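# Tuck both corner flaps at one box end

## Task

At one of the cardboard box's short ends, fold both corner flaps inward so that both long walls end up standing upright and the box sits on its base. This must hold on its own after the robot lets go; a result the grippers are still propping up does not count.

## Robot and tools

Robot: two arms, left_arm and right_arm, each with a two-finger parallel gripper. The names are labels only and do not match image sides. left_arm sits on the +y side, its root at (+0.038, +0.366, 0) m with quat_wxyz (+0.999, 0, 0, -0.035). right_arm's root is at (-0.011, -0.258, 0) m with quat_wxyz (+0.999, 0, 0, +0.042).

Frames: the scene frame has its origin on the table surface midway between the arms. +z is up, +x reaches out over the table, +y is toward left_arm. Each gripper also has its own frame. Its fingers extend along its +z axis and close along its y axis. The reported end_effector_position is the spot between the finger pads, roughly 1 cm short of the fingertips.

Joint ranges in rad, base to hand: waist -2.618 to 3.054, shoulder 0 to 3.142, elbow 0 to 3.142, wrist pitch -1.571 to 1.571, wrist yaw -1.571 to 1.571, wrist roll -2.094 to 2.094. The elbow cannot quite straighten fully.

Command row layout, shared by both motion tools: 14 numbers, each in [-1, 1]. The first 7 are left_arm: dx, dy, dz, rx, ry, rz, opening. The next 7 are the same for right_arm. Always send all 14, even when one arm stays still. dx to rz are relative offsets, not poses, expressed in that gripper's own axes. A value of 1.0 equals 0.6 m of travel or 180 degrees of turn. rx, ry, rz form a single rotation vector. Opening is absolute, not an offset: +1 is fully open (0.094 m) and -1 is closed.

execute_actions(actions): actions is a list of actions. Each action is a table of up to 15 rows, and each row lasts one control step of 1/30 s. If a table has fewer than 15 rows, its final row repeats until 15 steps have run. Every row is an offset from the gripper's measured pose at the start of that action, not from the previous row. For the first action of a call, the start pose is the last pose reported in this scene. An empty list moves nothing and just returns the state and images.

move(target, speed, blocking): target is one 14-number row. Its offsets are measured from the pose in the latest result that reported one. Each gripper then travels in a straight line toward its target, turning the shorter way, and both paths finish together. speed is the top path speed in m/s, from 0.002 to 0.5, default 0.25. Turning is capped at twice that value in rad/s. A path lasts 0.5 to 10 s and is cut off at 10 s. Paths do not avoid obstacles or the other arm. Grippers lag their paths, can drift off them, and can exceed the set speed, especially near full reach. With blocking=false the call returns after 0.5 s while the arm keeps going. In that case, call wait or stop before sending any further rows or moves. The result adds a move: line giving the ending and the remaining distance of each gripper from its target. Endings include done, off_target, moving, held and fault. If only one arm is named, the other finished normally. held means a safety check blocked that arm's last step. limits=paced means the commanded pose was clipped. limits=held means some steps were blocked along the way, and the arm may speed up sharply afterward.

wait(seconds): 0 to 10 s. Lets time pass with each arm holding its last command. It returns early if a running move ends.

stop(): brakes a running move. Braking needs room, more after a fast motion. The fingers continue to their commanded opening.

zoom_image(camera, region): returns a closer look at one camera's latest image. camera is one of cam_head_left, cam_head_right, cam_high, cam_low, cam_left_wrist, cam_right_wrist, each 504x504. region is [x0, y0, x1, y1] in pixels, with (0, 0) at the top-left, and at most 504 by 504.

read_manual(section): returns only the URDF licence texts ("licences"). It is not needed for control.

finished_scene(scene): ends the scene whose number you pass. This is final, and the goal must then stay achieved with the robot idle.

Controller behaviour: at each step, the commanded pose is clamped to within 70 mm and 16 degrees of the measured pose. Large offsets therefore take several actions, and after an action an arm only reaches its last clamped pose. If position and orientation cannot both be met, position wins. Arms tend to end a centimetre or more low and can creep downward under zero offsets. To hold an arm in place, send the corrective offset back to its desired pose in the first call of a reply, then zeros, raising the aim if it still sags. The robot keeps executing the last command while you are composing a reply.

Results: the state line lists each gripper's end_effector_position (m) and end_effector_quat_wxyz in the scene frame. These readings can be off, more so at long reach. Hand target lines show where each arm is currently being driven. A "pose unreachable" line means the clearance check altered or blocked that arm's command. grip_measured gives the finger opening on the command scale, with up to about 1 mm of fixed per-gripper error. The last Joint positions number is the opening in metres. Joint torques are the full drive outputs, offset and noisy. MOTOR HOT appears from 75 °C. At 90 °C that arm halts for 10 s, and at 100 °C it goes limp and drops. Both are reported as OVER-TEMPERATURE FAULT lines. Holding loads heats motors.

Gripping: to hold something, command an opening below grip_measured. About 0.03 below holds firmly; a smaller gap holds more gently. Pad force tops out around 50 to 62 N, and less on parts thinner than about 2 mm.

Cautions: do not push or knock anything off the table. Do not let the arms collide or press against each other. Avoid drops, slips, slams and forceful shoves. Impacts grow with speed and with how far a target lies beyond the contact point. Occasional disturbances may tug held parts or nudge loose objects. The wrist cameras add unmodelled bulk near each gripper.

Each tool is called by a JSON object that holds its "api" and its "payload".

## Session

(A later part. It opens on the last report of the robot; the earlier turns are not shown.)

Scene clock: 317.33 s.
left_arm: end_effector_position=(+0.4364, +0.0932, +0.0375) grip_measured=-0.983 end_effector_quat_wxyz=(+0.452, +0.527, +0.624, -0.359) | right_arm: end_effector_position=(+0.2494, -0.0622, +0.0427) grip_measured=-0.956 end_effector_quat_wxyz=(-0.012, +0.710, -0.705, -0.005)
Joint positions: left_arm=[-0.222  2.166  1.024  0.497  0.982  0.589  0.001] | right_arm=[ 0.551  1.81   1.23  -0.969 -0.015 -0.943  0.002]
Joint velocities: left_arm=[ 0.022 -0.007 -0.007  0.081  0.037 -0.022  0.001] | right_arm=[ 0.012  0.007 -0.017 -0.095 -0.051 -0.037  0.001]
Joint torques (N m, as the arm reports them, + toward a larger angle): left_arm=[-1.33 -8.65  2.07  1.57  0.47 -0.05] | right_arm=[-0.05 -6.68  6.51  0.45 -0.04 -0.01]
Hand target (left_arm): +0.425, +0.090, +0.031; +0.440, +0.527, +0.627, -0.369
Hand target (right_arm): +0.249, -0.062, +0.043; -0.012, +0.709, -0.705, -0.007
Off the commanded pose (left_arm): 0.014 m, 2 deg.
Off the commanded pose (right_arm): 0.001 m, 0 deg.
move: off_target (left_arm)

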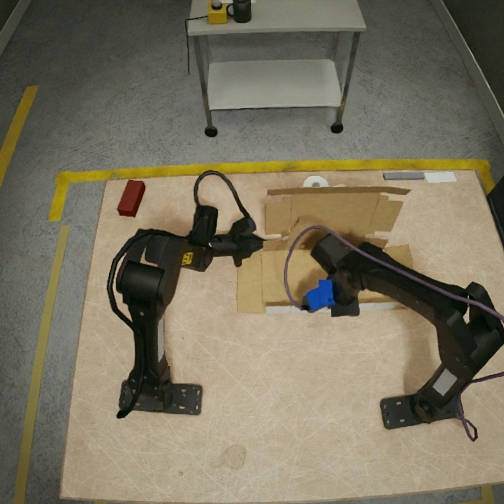

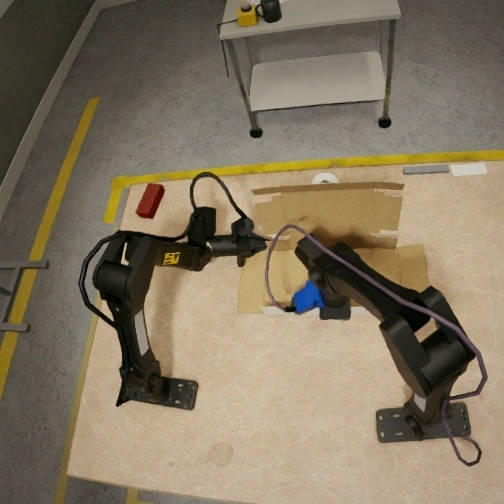

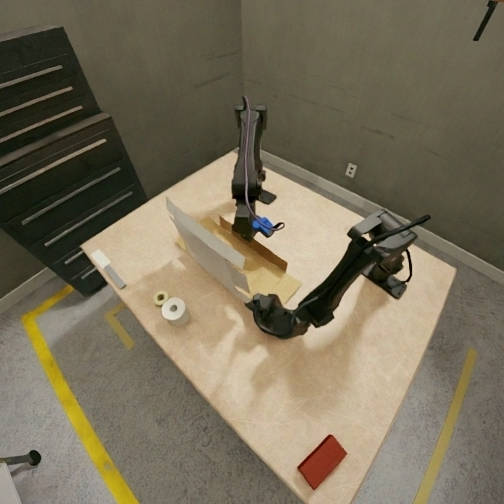

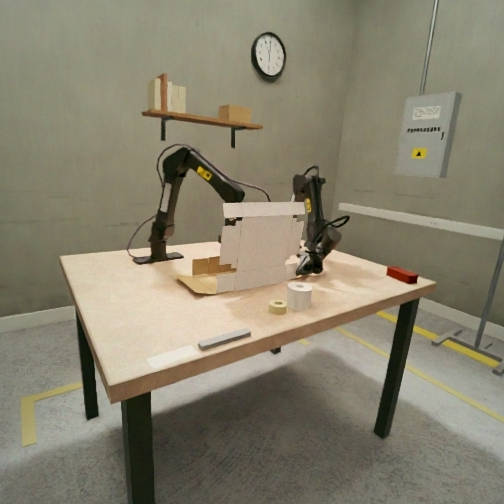

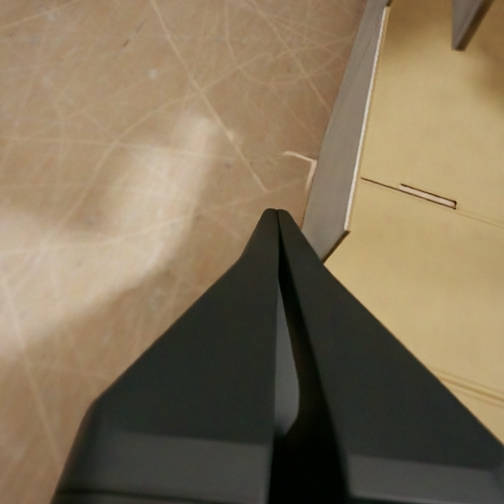

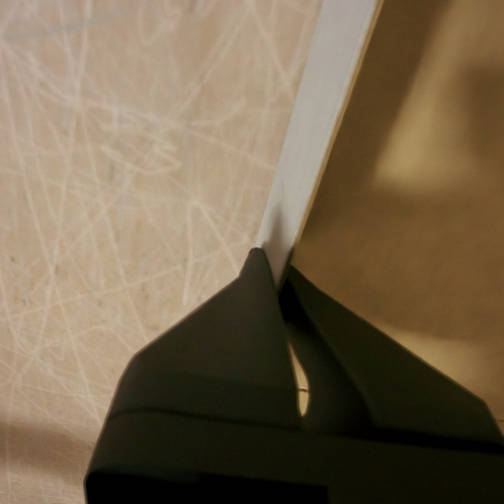

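{"api": "move", "payload": {"target": [0.0043, -0.0917, -0.0022, -0.0524, 0.0016, -0.0186, -1, 0, 0, 0, 0, 0, 0, -1], "speed": 0.05}}

Scene clock: 335.97 s.
left_arm: end_effector_position=(+0.3967, +0.0873, +0.0359) grip_measured=-0.983 end_effector_quat_wxyz=(+0.490, +0.465, +0.671, -0.305) | right_arm: end_effector_position=(+0.2497, -0.0625, +0.0426) grip_measured=-0.975 end_effector_quat_wxyz=(-0.012, +0.711, -0.703, -0.004)
Joint positions: left_arm=[-0.338  2.053  0.7    0.9    0.703  0.354  0.001] | right_arm=[ 0.551  1.81   1.23  -0.969 -0.012 -0.947  0.001]
Joint velocities: left_arm=[-0.007  0.002  0.002  0.007 -0.037 -0.037 -0.001] | right_arm=[ 0.007 -0.012 -0.012 -0.037 -0.022  0.022 -0.   ]
Joint torques (N m, as the arm reports them, + toward a larger angle): left_arm=[-1.3  -8.27  1.23  1.8   0.45 -0.06] | right_arm=[ 0.02 -6.7   6.54  0.47 -0.02  0.01]
Hand target (left_arm): +0.382, +0.083, +0.036; +0.480, +0.471, +0.668, -0.318
Hand target (right_arm): +0.249, -0.062, +0.043; -0.012, +0.710, -0.705, -0.005
Off the commanded pose (left_arm): 0.015 m, 2 deg.
Off the commanded pose (right_arm): 0.000 m, 0 deg.
move: off_target (left_arm)

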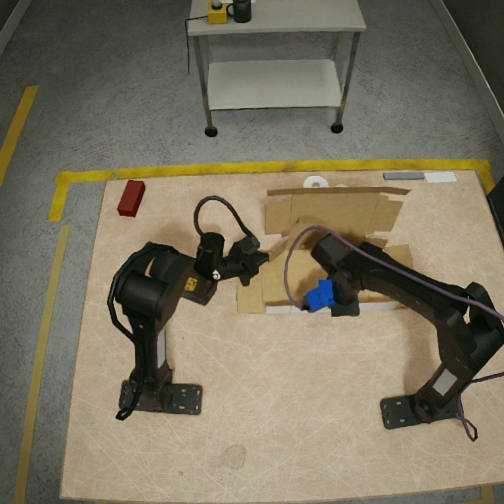

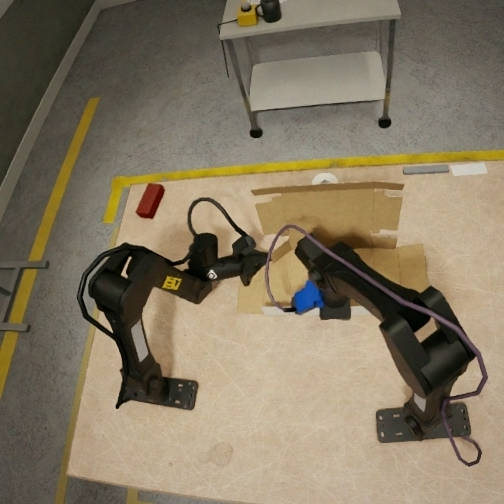

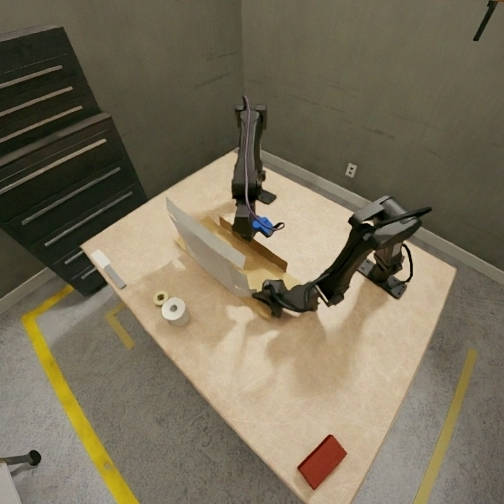

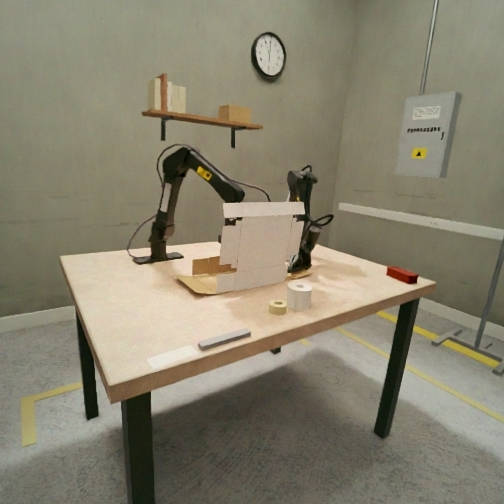

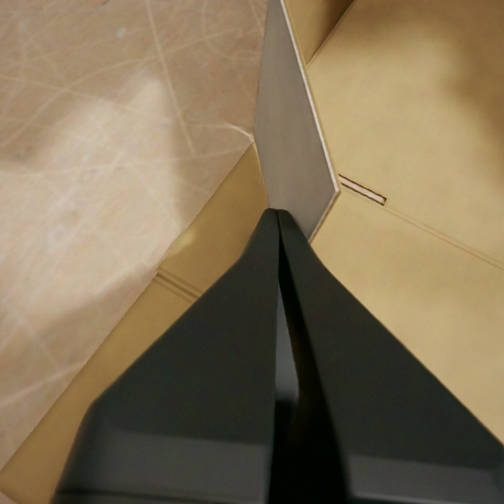

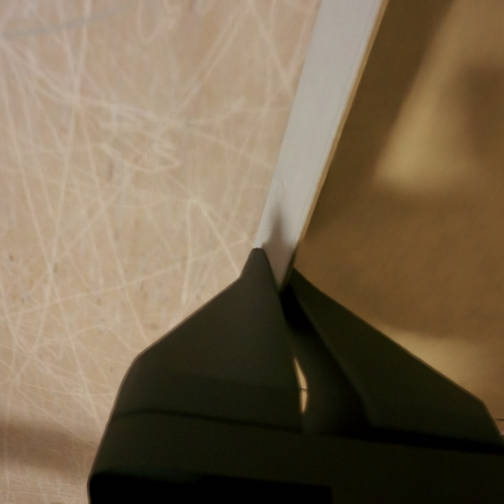

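{"api": "move", "payload": {"target": [-0.025, -0.0648, 0.047, 0, 0, 0, -1, 0, 0, 0, 0, 0, 0, -1], "speed": 0.05}}

Scene clock: 351.60 s.
left_arm: end_effector_position=(+0.3818, +0.0493, +0.0377) grip_measured=-0.983 end_effector_quat_wxyz=(+0.493, +0.458, +0.679, -0.295) | right_arm: end_effector_position=(+0.2502, -0.0630, +0.0426) grip_measured=-0.975 end_effector_quat_wxyz=(-0.012, +0.709, -0.705, -0.002)
Joint positions: left_arm=[-0.479  2.053  0.699  0.945  0.545  0.275  0.001] | right_arm=[ 0.551  1.81   1.23  -0.969 -0.008 -0.943  0.001]
Joint velocities: left_arm=[-0.017 -0.012  0.012  0.022  0.007 -0.081 -0.   ] | right_arm=[ 0.002 -0.007  0.012  0.007 -0.022 -0.066 -0.001]
Joint torques (N m, as the arm reports them, + toward a larger angle): left_arm=[-1.45 -7.29  3.19  1.94  0.39 -0.08] | right_arm=[ 0.02 -6.63  6.53  0.48 -0.04 -0.05]
Hand target (left_arm): +0.373, +0.042, +0.039; +0.489, +0.464, +0.672, -0.306
Hand target (right_arm): +0.250, -0.062, +0.043; -0.012, +0.711, -0.703, -0.004
Off the commanded pose (left_arm): 0.011 m, 2 deg.
Off the commanded pose (right_arm): 0.001 m, 0 deg.
move: off_target (left_arm)

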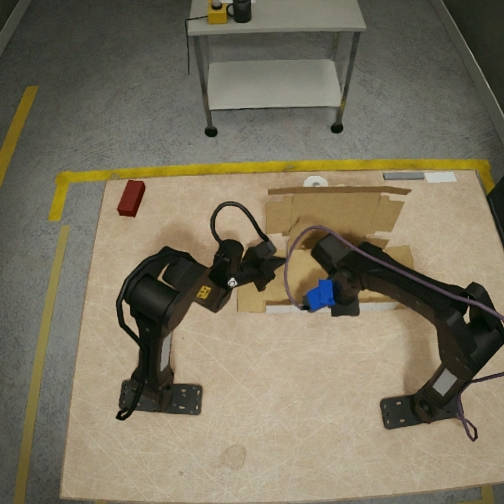

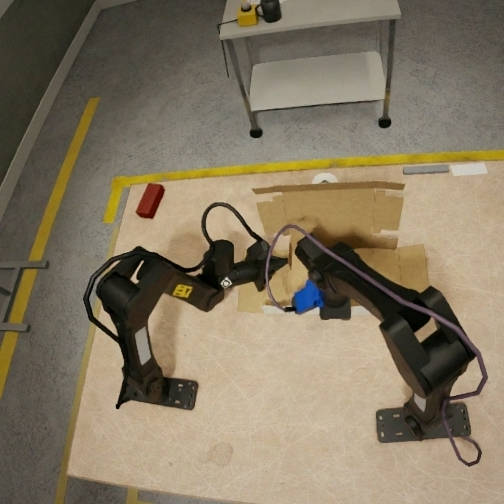

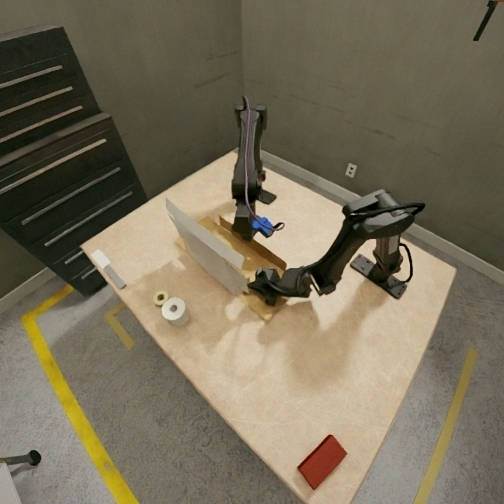

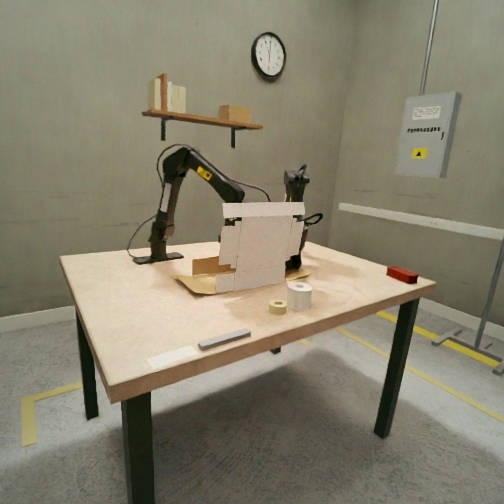

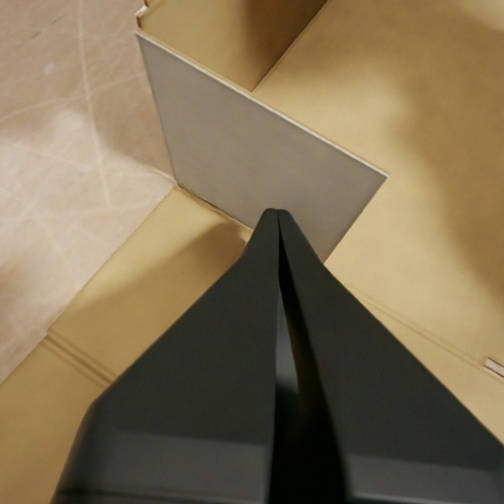

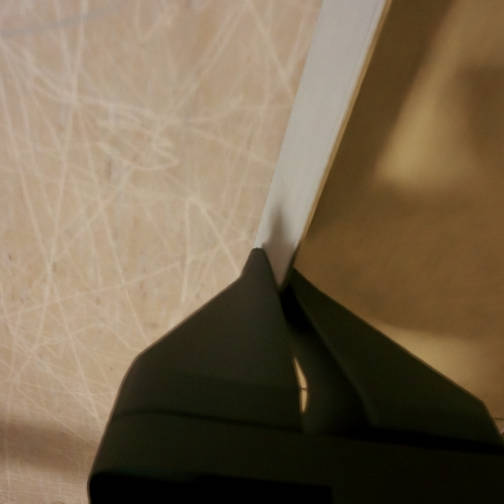

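{"api": "move", "payload": {"target": [-0.0197, -0.0232, 0.0362, 0, 0, 0, -1, 0, 0, 0, 0, 0, 0, -1], "speed": 0.05}}

Scene clock: 359.43 s.
left_arm: end_effector_position=(+0.3776, +0.0303, +0.0416) grip_measured=-0.983 end_effector_quat_wxyz=(+0.497, +0.454, +0.680, -0.290) | right_arm: end_effector_position=(+0.2509, -0.0641, +0.0426) grip_measured=-0.975 end_effector_quat_wxyz=(+0.011, -0.705, +0.709, -0.001)
Joint positions: left_arm=[-0.543  2.053  0.721  0.942  0.473  0.245  0.001] | right_arm=[ 0.551  1.81   1.23  -0.969 -0.001 -0.932  0.001]
Joint velocities: left_arm=[ 0.002 -0.002  0.022 -0.037  0.022 -0.081  0.002] | right_arm=[ 0.007 -0.002 -0.007 -0.037  0.066 -0.125 -0.001]
Joint torques (N m, as the arm reports them, + toward a larger angle): left_arm=[-1.06 -6.    6.22  1.81  0.2  -0.01] | right_arm=[ 0.01 -6.69  6.55  0.48 -0.06 -0.1 ]
Hand target (left_arm): +0.379, +0.021, +0.041; +0.493, +0.457, +0.679, -0.296
Hand target (right_arm): +0.250, -0.063, +0.043; -0.012, +0.709, -0.705, -0.002
Off the commanded pose (left_arm): 0.009 m, 1 deg.
Off the commanded pose (right_arm): 0.001 m, 1 deg.
move: done

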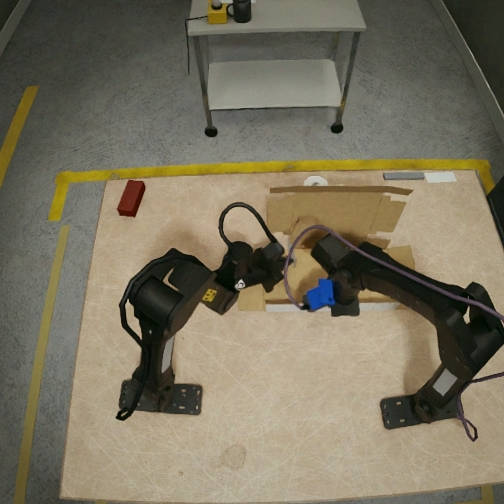

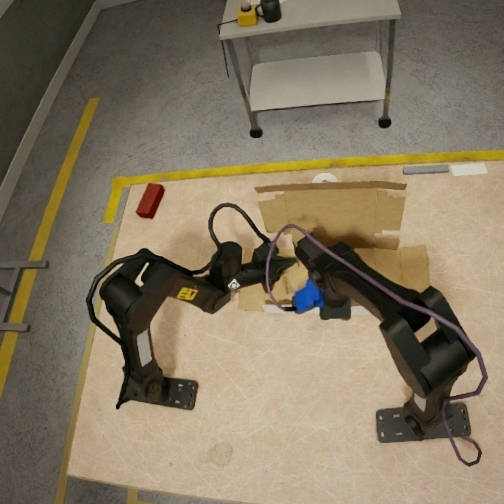

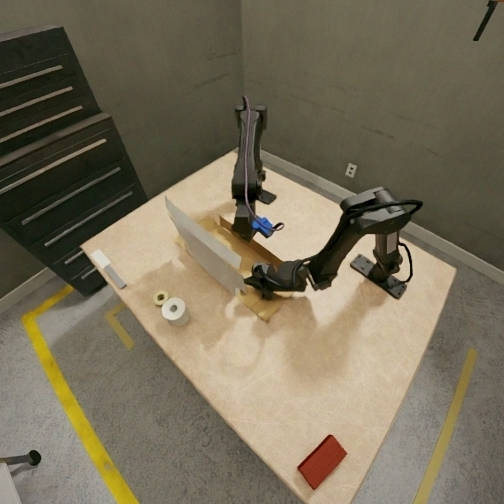

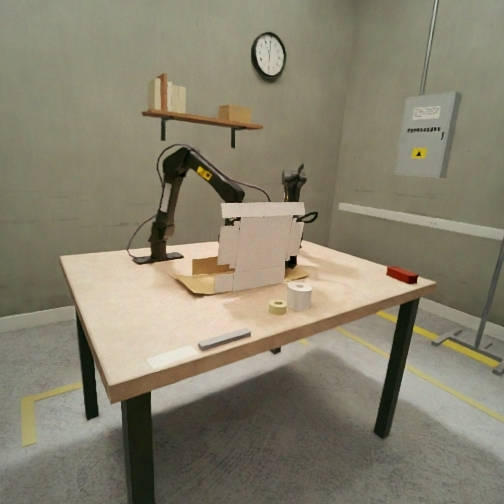

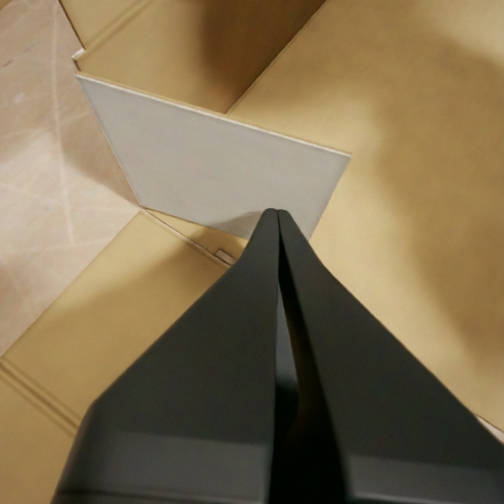

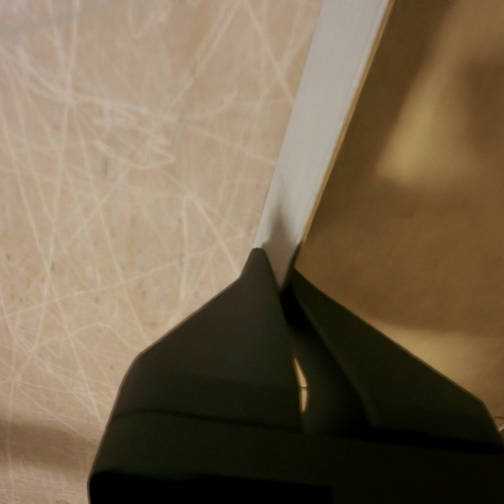

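{"api": "move", "payload": {"target": [-0.012, 0.0042, 0.0487, 0, 0, 0, -1, 0, 0, 0, 0, 0, 0, -1], "speed": 0.05}}

Scene clock: 369.83 s.
left_arm: end_effector_position=(+0.3909, +0.0143, +0.0411) grip_measured=-0.983 end_effector_quat_wxyz=(+0.503, +0.452, +0.679, -0.288) | right_arm: end_effector_position=(+0.2548, -0.0680, +0.0427) grip_measured=-0.975 end_effector_quat_wxyz=(+0.011, -0.692, +0.722, -0.016)
Joint positions: left_arm=[-0.562  2.105  0.802  0.928  0.448  0.236  0.001] | right_arm=[ 0.551  1.81   1.23  -0.966  0.029 -0.894  0.001]
Joint velocities: left_arm=[ 0.022  0.002 -0.012 -0.051  0.007 -0.007 -0.   ] | right_arm=[ 0.002  0.012 -0.012 -0.081 -0.037 -0.037  0.   ]
Joint torques (N m, as the arm reports them, + toward a larger angle): left_arm=[-1.15 -6.38  6.49  1.74  0.11 -0.08] | right_arm=[ 0.09 -6.77  6.49  0.47 -0.28 -0.34]
Hand target (left_arm): +0.392, +0.005, +0.038; +0.497, +0.454, +0.680, -0.290
Hand target (right_arm): +0.251, -0.064, +0.043; -0.011, +0.705, -0.709, +0.002
Off the commanded pose (left_arm): 0.010 m, 1 deg.
Off the commanded pose (right_arm): 0.005 m, 3 deg.
move: off_target (right_arm)

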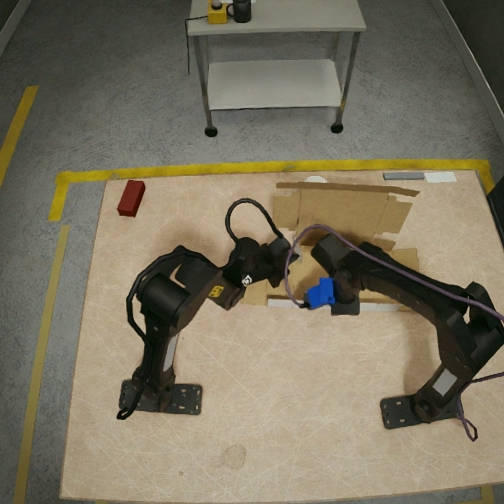

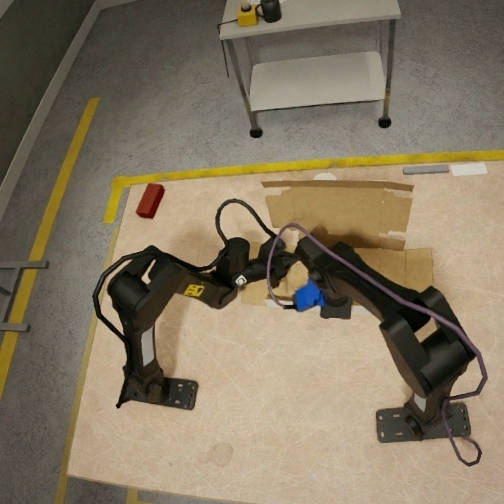

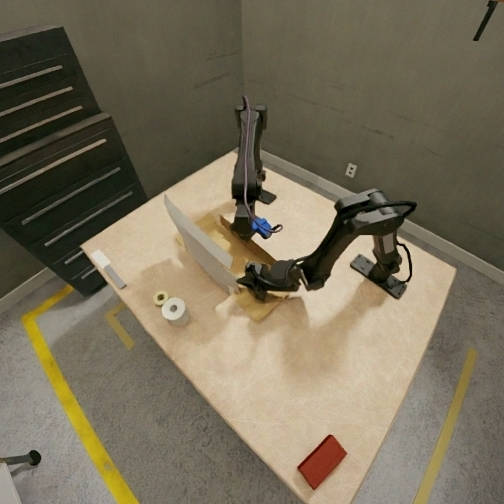

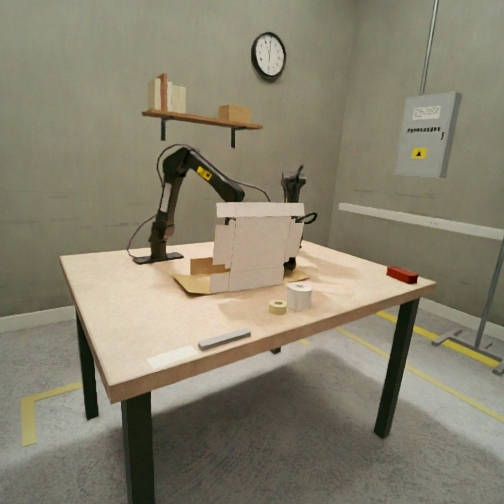

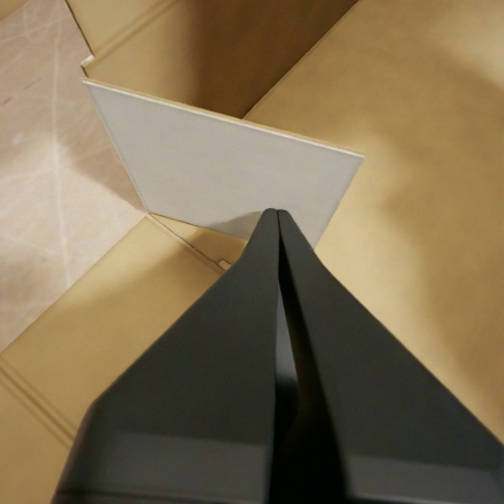

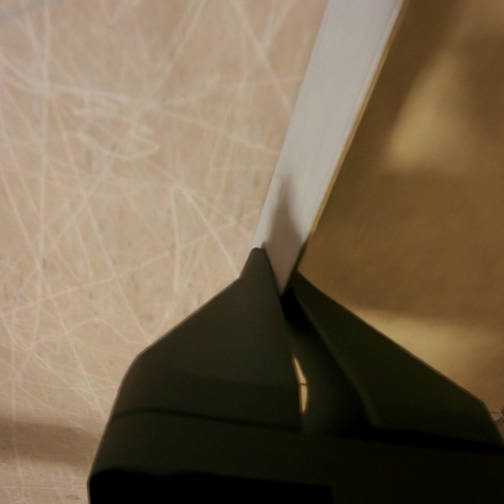

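{"api": "move", "payload": {"target": [-0.0434, -0.159, -0.3058, -0.0128, 0.116, -0.0307, -1, 0.1, 0.0145, 0.008, -0.0122, -0.0022, -0.0135, -0.2], "speed": 0.2}}

Scene clock: 444.13 s.
left_arm: end_effector_position=(+0.2308, +0.1163, +0.1196) grip_measured=-0.983 end_effector_quat_wxyz=(+0.363, +0.451, +0.786, -0.216) | right_arm: end_effector_position=(+0.2442, -0.1276, +0.0372) grip_measured=-0.202 end_effector_quat_wxyz=(+0.011, +0.708, -0.706, +0.006)
Joint positions: left_arm=[-0.744  1.031  0.53  -0.211  0.187  0.143  0.001] | right_arm=[ 0.397  1.711  1.087 -0.964  0.017 -1.094  0.037]
Joint velocities: left_arm=[ 0.002 -0.002  0.002 -0.037 -0.007 -0.007  0.   ] | right_arm=[-0.022 -0.007 -0.002  0.007  0.066  0.066  0.   ]
Joint torques (N m, as the arm reports them, + toward a larger angle): left_arm=[-0.76 -1.97  8.6   1.47  0.03 -0.01] | right_arm=[-0.92 -7.28  5.01  0.51 -0.12 -0.05]
Hand target (left_arm): +0.229, +0.114, +0.128; +0.364, +0.452, +0.785, -0.217
Hand target (right_arm): +0.243, -0.128, +0.039; +0.001, +0.707, -0.707, +0.001
Off the commanded pose (left_arm): 0.004 m, 1 deg.
Off the commanded pose (right_arm): 0.001 m, 1 deg.
move: done

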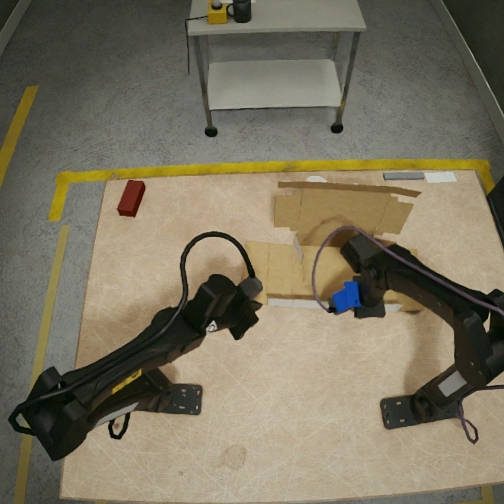

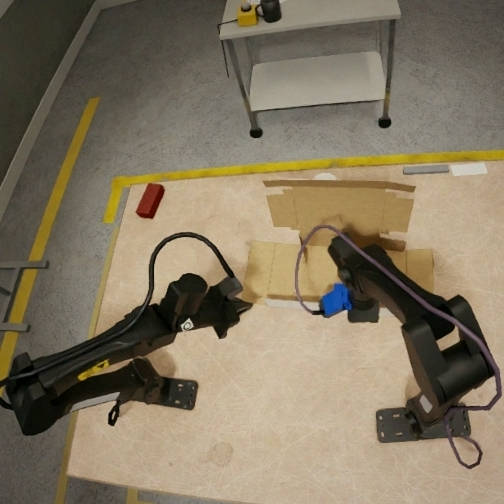

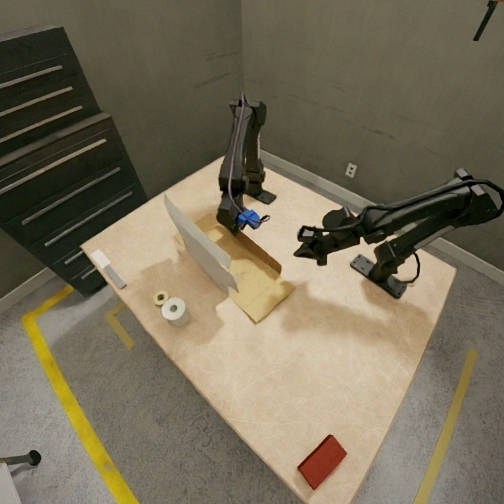

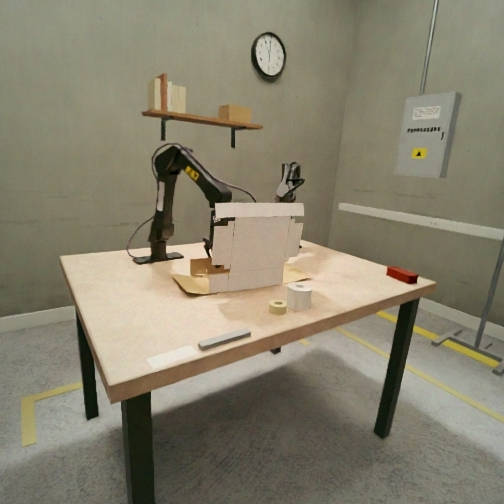

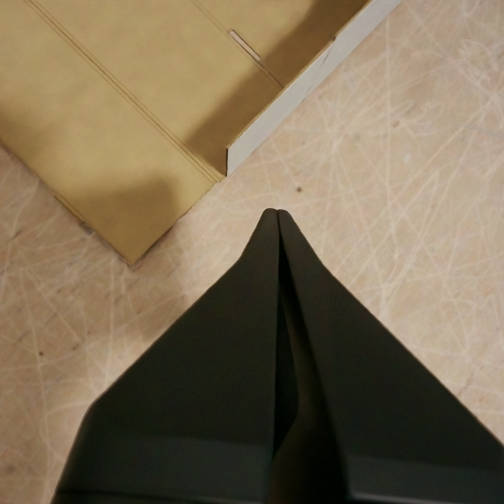

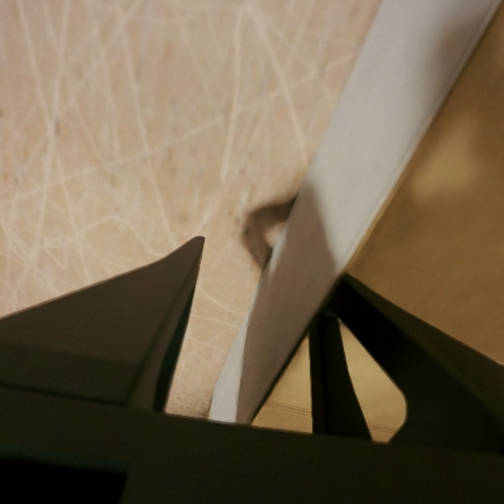

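{"api": "zoom_image", "payload": {"camera": "cam_head_left", "region": [220, 190, 360, 330]}}

{"api": "zoom_image", "payload": {"camera": "cam_head_right", "region": [220, 190, 360, 330]}}

Region (220, 190, 360, 330) of cam_head_left's 504x504 image, scaled by 3.600, with more detail than that image has.

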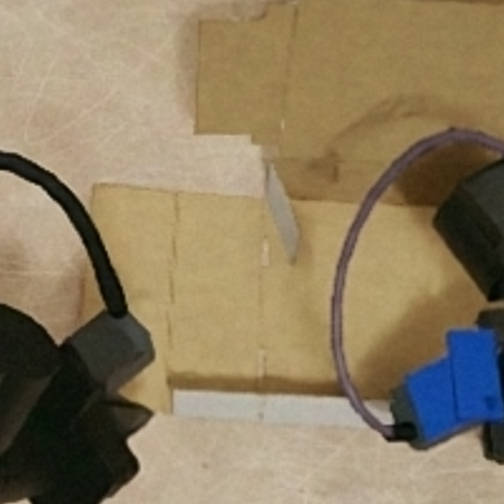

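Region (220, 190, 360, 330) of cam_head_right's 504x504 image, scaled by 3.600, with more detail than that image has.

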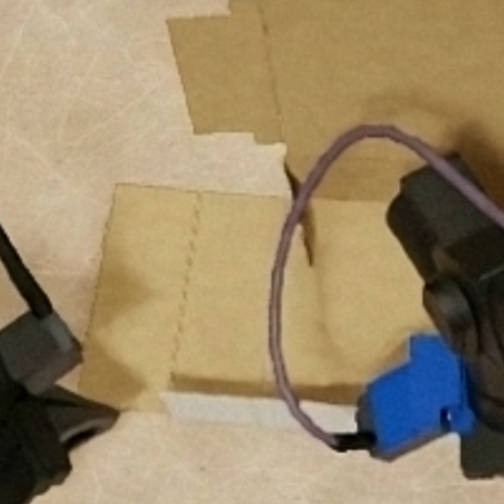

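{"api": "move", "payload": {"target": [0.0647, -0.0242, 0.1253, 0, 0, 0, -1, -0.018, -0.035, -0.02, 0.0197, -0.0103, 0.028, -0.2], "speed": 0.12}}

Scene clock: 479.40 s.
left_arm: end_effector_position=(+0.2405, +0.0755, +0.0533) grip_measured=-0.983 end_effector_quat_wxyz=(+0.378, +0.447, +0.780, -0.223) | right_arm: end_effector_position=(+0.2548, -0.1221, +0.0443) grip_measured=-0.202 end_effector_quat_wxyz=(+0.008, -0.678, +0.735, -0.011)
Joint positions: left_arm=[-0.839  1.399  0.408  0.323  0.115  0.077  0.001] | right_arm=[ 0.397  1.711  1.117 -0.957  0.017 -1.011  0.037]
Joint velocities: left_arm=[ 0.012  0.007 -0.022  0.066 -0.007 -0.007 -0.   ] | right_arm=[ 0.002  0.007 -0.007  0.066  0.007 -0.007 -0.   ]
Joint torques (N m, as the arm reports them, + toward a larger angle): left_arm=[-0.82 -2.21  3.28  1.79  0.01 -0.04] | right_arm=[ 0.14 -5.35  8.75  0.62  0.06  0.03]
Hand target (left_arm): +0.233, +0.081, +0.040; +0.362, +0.451, +0.786, -0.217
Hand target (right_arm): +0.265, -0.117, +0.049; -0.023, +0.677, -0.736, +0.017
Off the commanded pose (left_arm): 0.014 m, 2 deg.
Off the commanded pose (right_arm): 0.013 m, 2 deg.
move: off_target (left_arm, right_arm)

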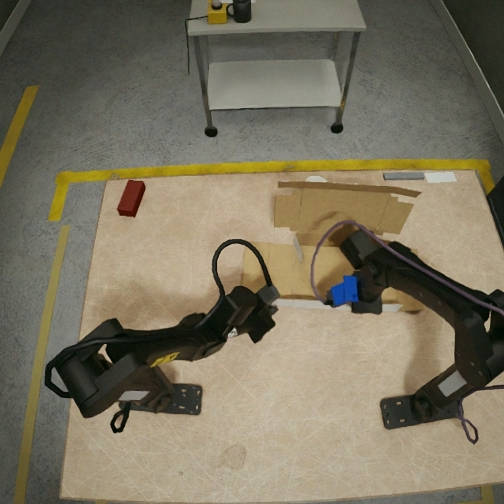

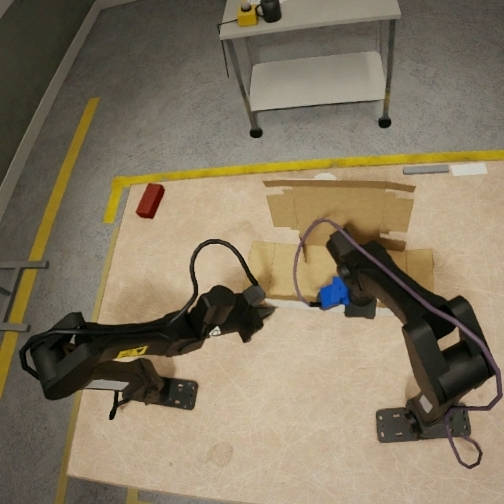

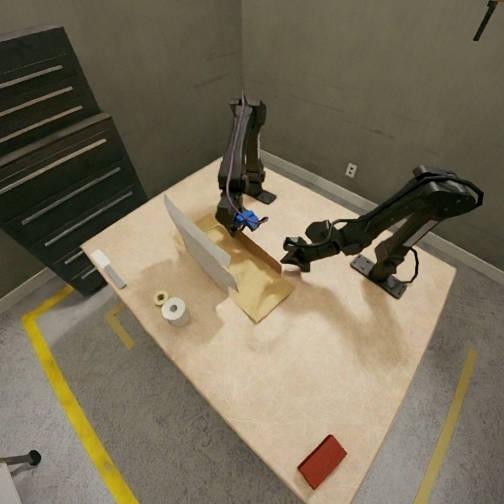

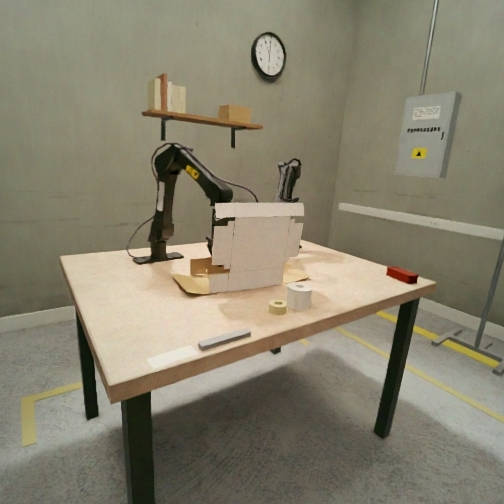

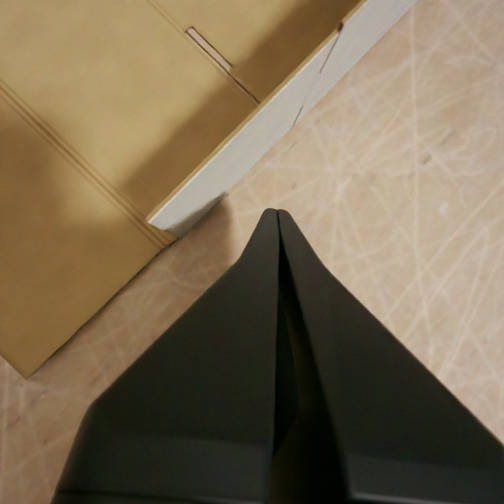

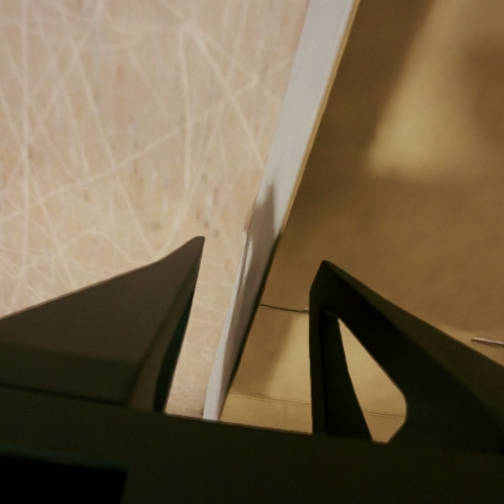

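{"api": "move", "payload": {"target": [-0.0322, 0.071, 0.0563, 0, 0, 0, -1, 0, 0, 0, 0, 0, 0, -1], "speed": 0.05}}

Scene clock: 499.93 s.
left_arm: end_effector_position=(+0.2816, +0.0709, +0.0368) grip_measured=-0.983 end_effector_quat_wxyz=(+0.360, +0.454, +0.784, -0.225) | right_arm: end_effector_position=(+0.2619, -0.1226, +0.0446) grip_measured=-0.975 end_effector_quat_wxyz=(+0.017, -0.664, +0.747, -0.024)
Joint positions: left_arm=[-0.706  1.593  0.528  0.347  0.236  0.167  0.001] | right_arm=[ 0.397  1.711  1.117 -0.933  0.038 -0.975  0.001]
Joint velocities: left_arm=[-0.002 -0.007  0.002 -0.022  0.051  0.007 -0.001] | right_arm=[ 0.002 -0.007 -0.002 -0.066  0.022 -0.007  0.   ]
Joint torques (N m, as the arm reports them, + toward a larger angle): left_arm=[ 1.26 -3.31  7.46  1.86  0.07  0.08] | right_arm=[ 0.08 -6.    6.53  0.29 -0.21 -0.31]
Hand target (left_arm): +0.297, +0.066, +0.046; +0.379, +0.448, +0.779, -0.222
Hand target (right_arm): +0.255, -0.122, +0.044; +0.008, -0.678, +0.735, -0.011
Off the commanded pose (left_arm): 0.020 m, 2 deg.
Off the commanded pose (right_arm): 0.007 m, 3 deg.
move: off_target (left_arm, right_arm)

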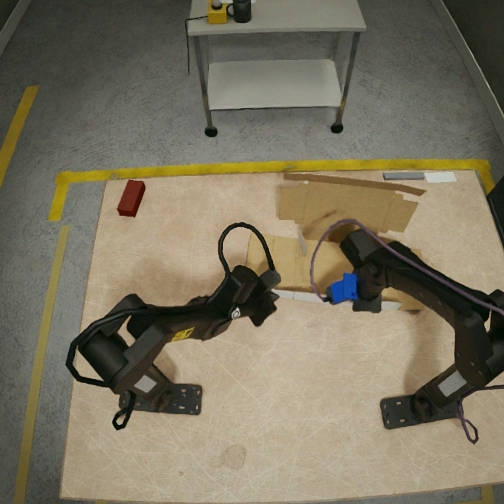

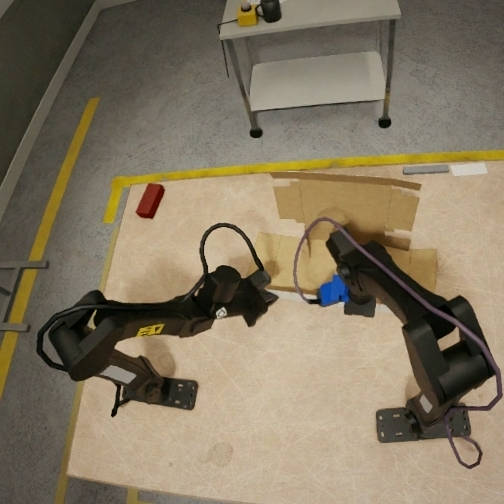

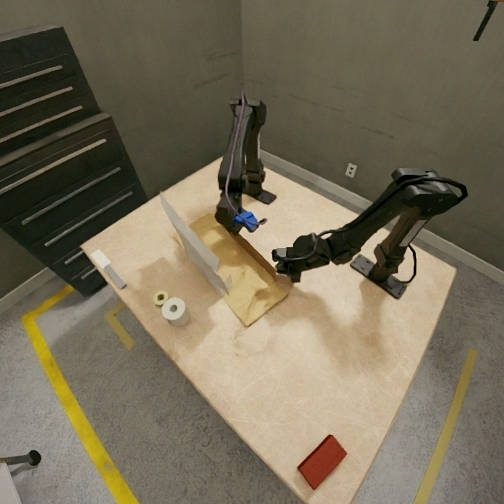

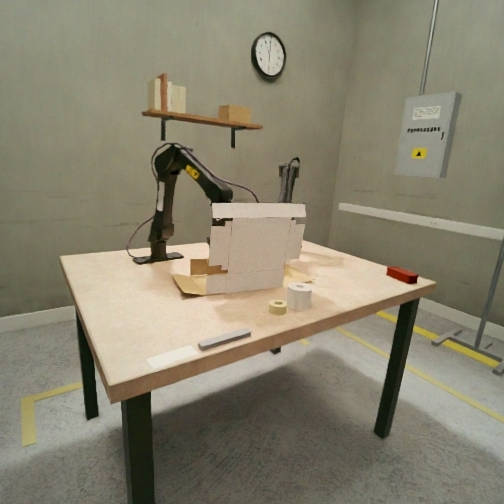

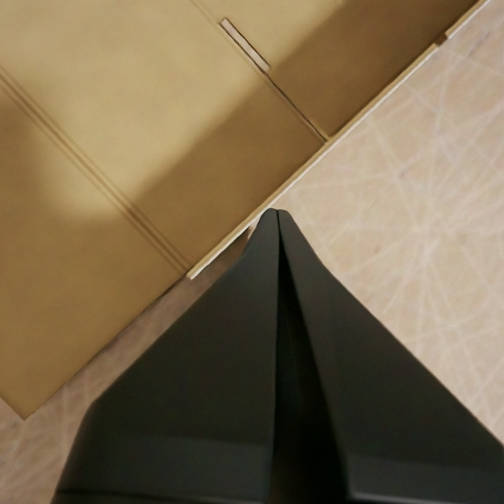

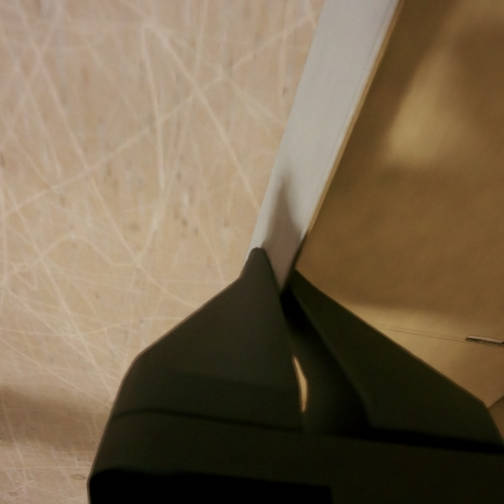

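{"api": "execute_actions", "payload": {"actions": []}}

Scene clock: 511.77 s.
left_arm: end_effector_position=(+0.2817, +0.0710, +0.0368) grip_measured=-0.983 end_effector_quat_wxyz=(+0.360, +0.454, +0.783, -0.225) | right_arm: end_effector_position=(+0.2619, -0.1226, +0.0446) grip_measured=-0.975 end_effector_quat_wxyz=(+0.017, -0.664, +0.747, -0.024)
Joint positions: left_arm=[-0.706  1.593  0.528  0.347  0.236  0.169  0.001] | right_arm=[ 0.397  1.711  1.117 -0.933  0.038 -0.975  0.001]
Joint velocities: left_arm=[ 0.017 -0.022 -0.012  0.022  0.007 -0.051 -0.001] | right_arm=[-0.002 -0.007 -0.002  0.022 -0.007  0.066 -0.001]
Joint torques (N m, as the arm reports them, + toward a larger angle): left_arm=[ 1.13 -3.35  7.45  1.85  0.03  0.08] | right_arm=[ 0.02 -5.95  6.53  0.28 -0.2  -0.3 ]
Hand target (left_arm): +0.297, +0.066, +0.046; +0.379, +0.447, +0.779, -0.222
Hand target (right_arm): +0.255, -0.122, +0.044; +0.008, -0.678, +0.735, -0.011
Off the commanded pose (left_arm): 0.020 m, 2 deg.
Off the commanded pose (right_arm): 0.007 m, 3 deg.

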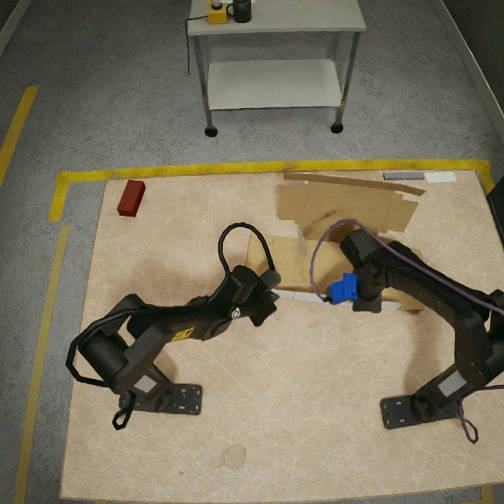

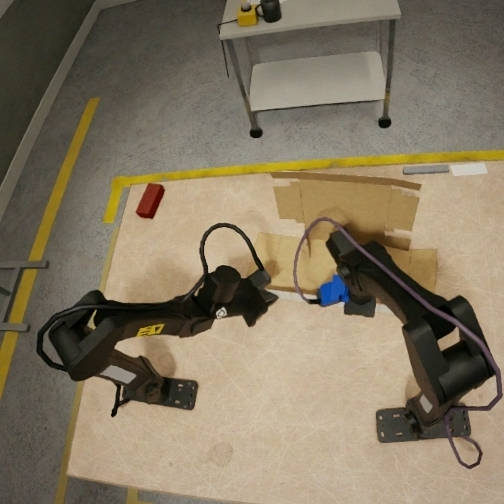

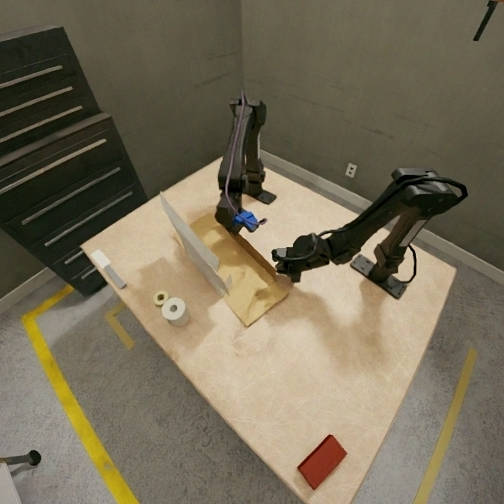

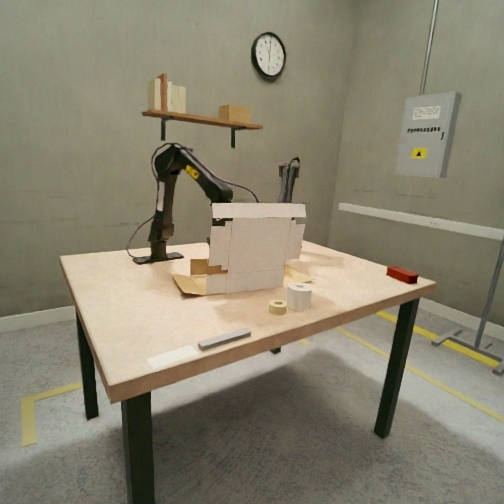

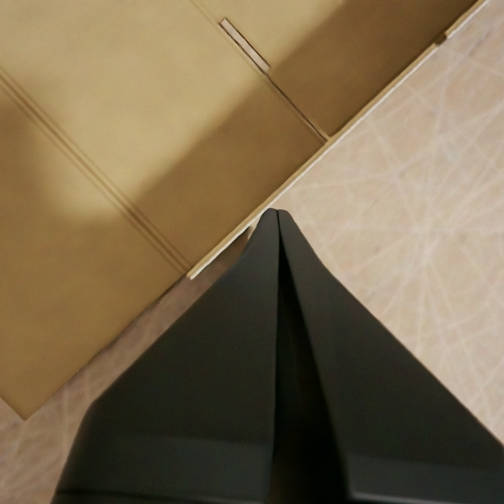

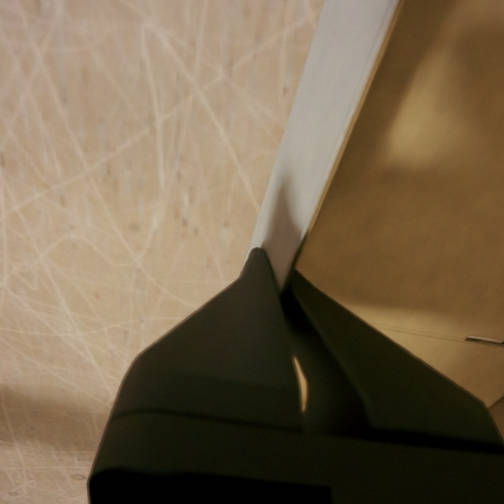

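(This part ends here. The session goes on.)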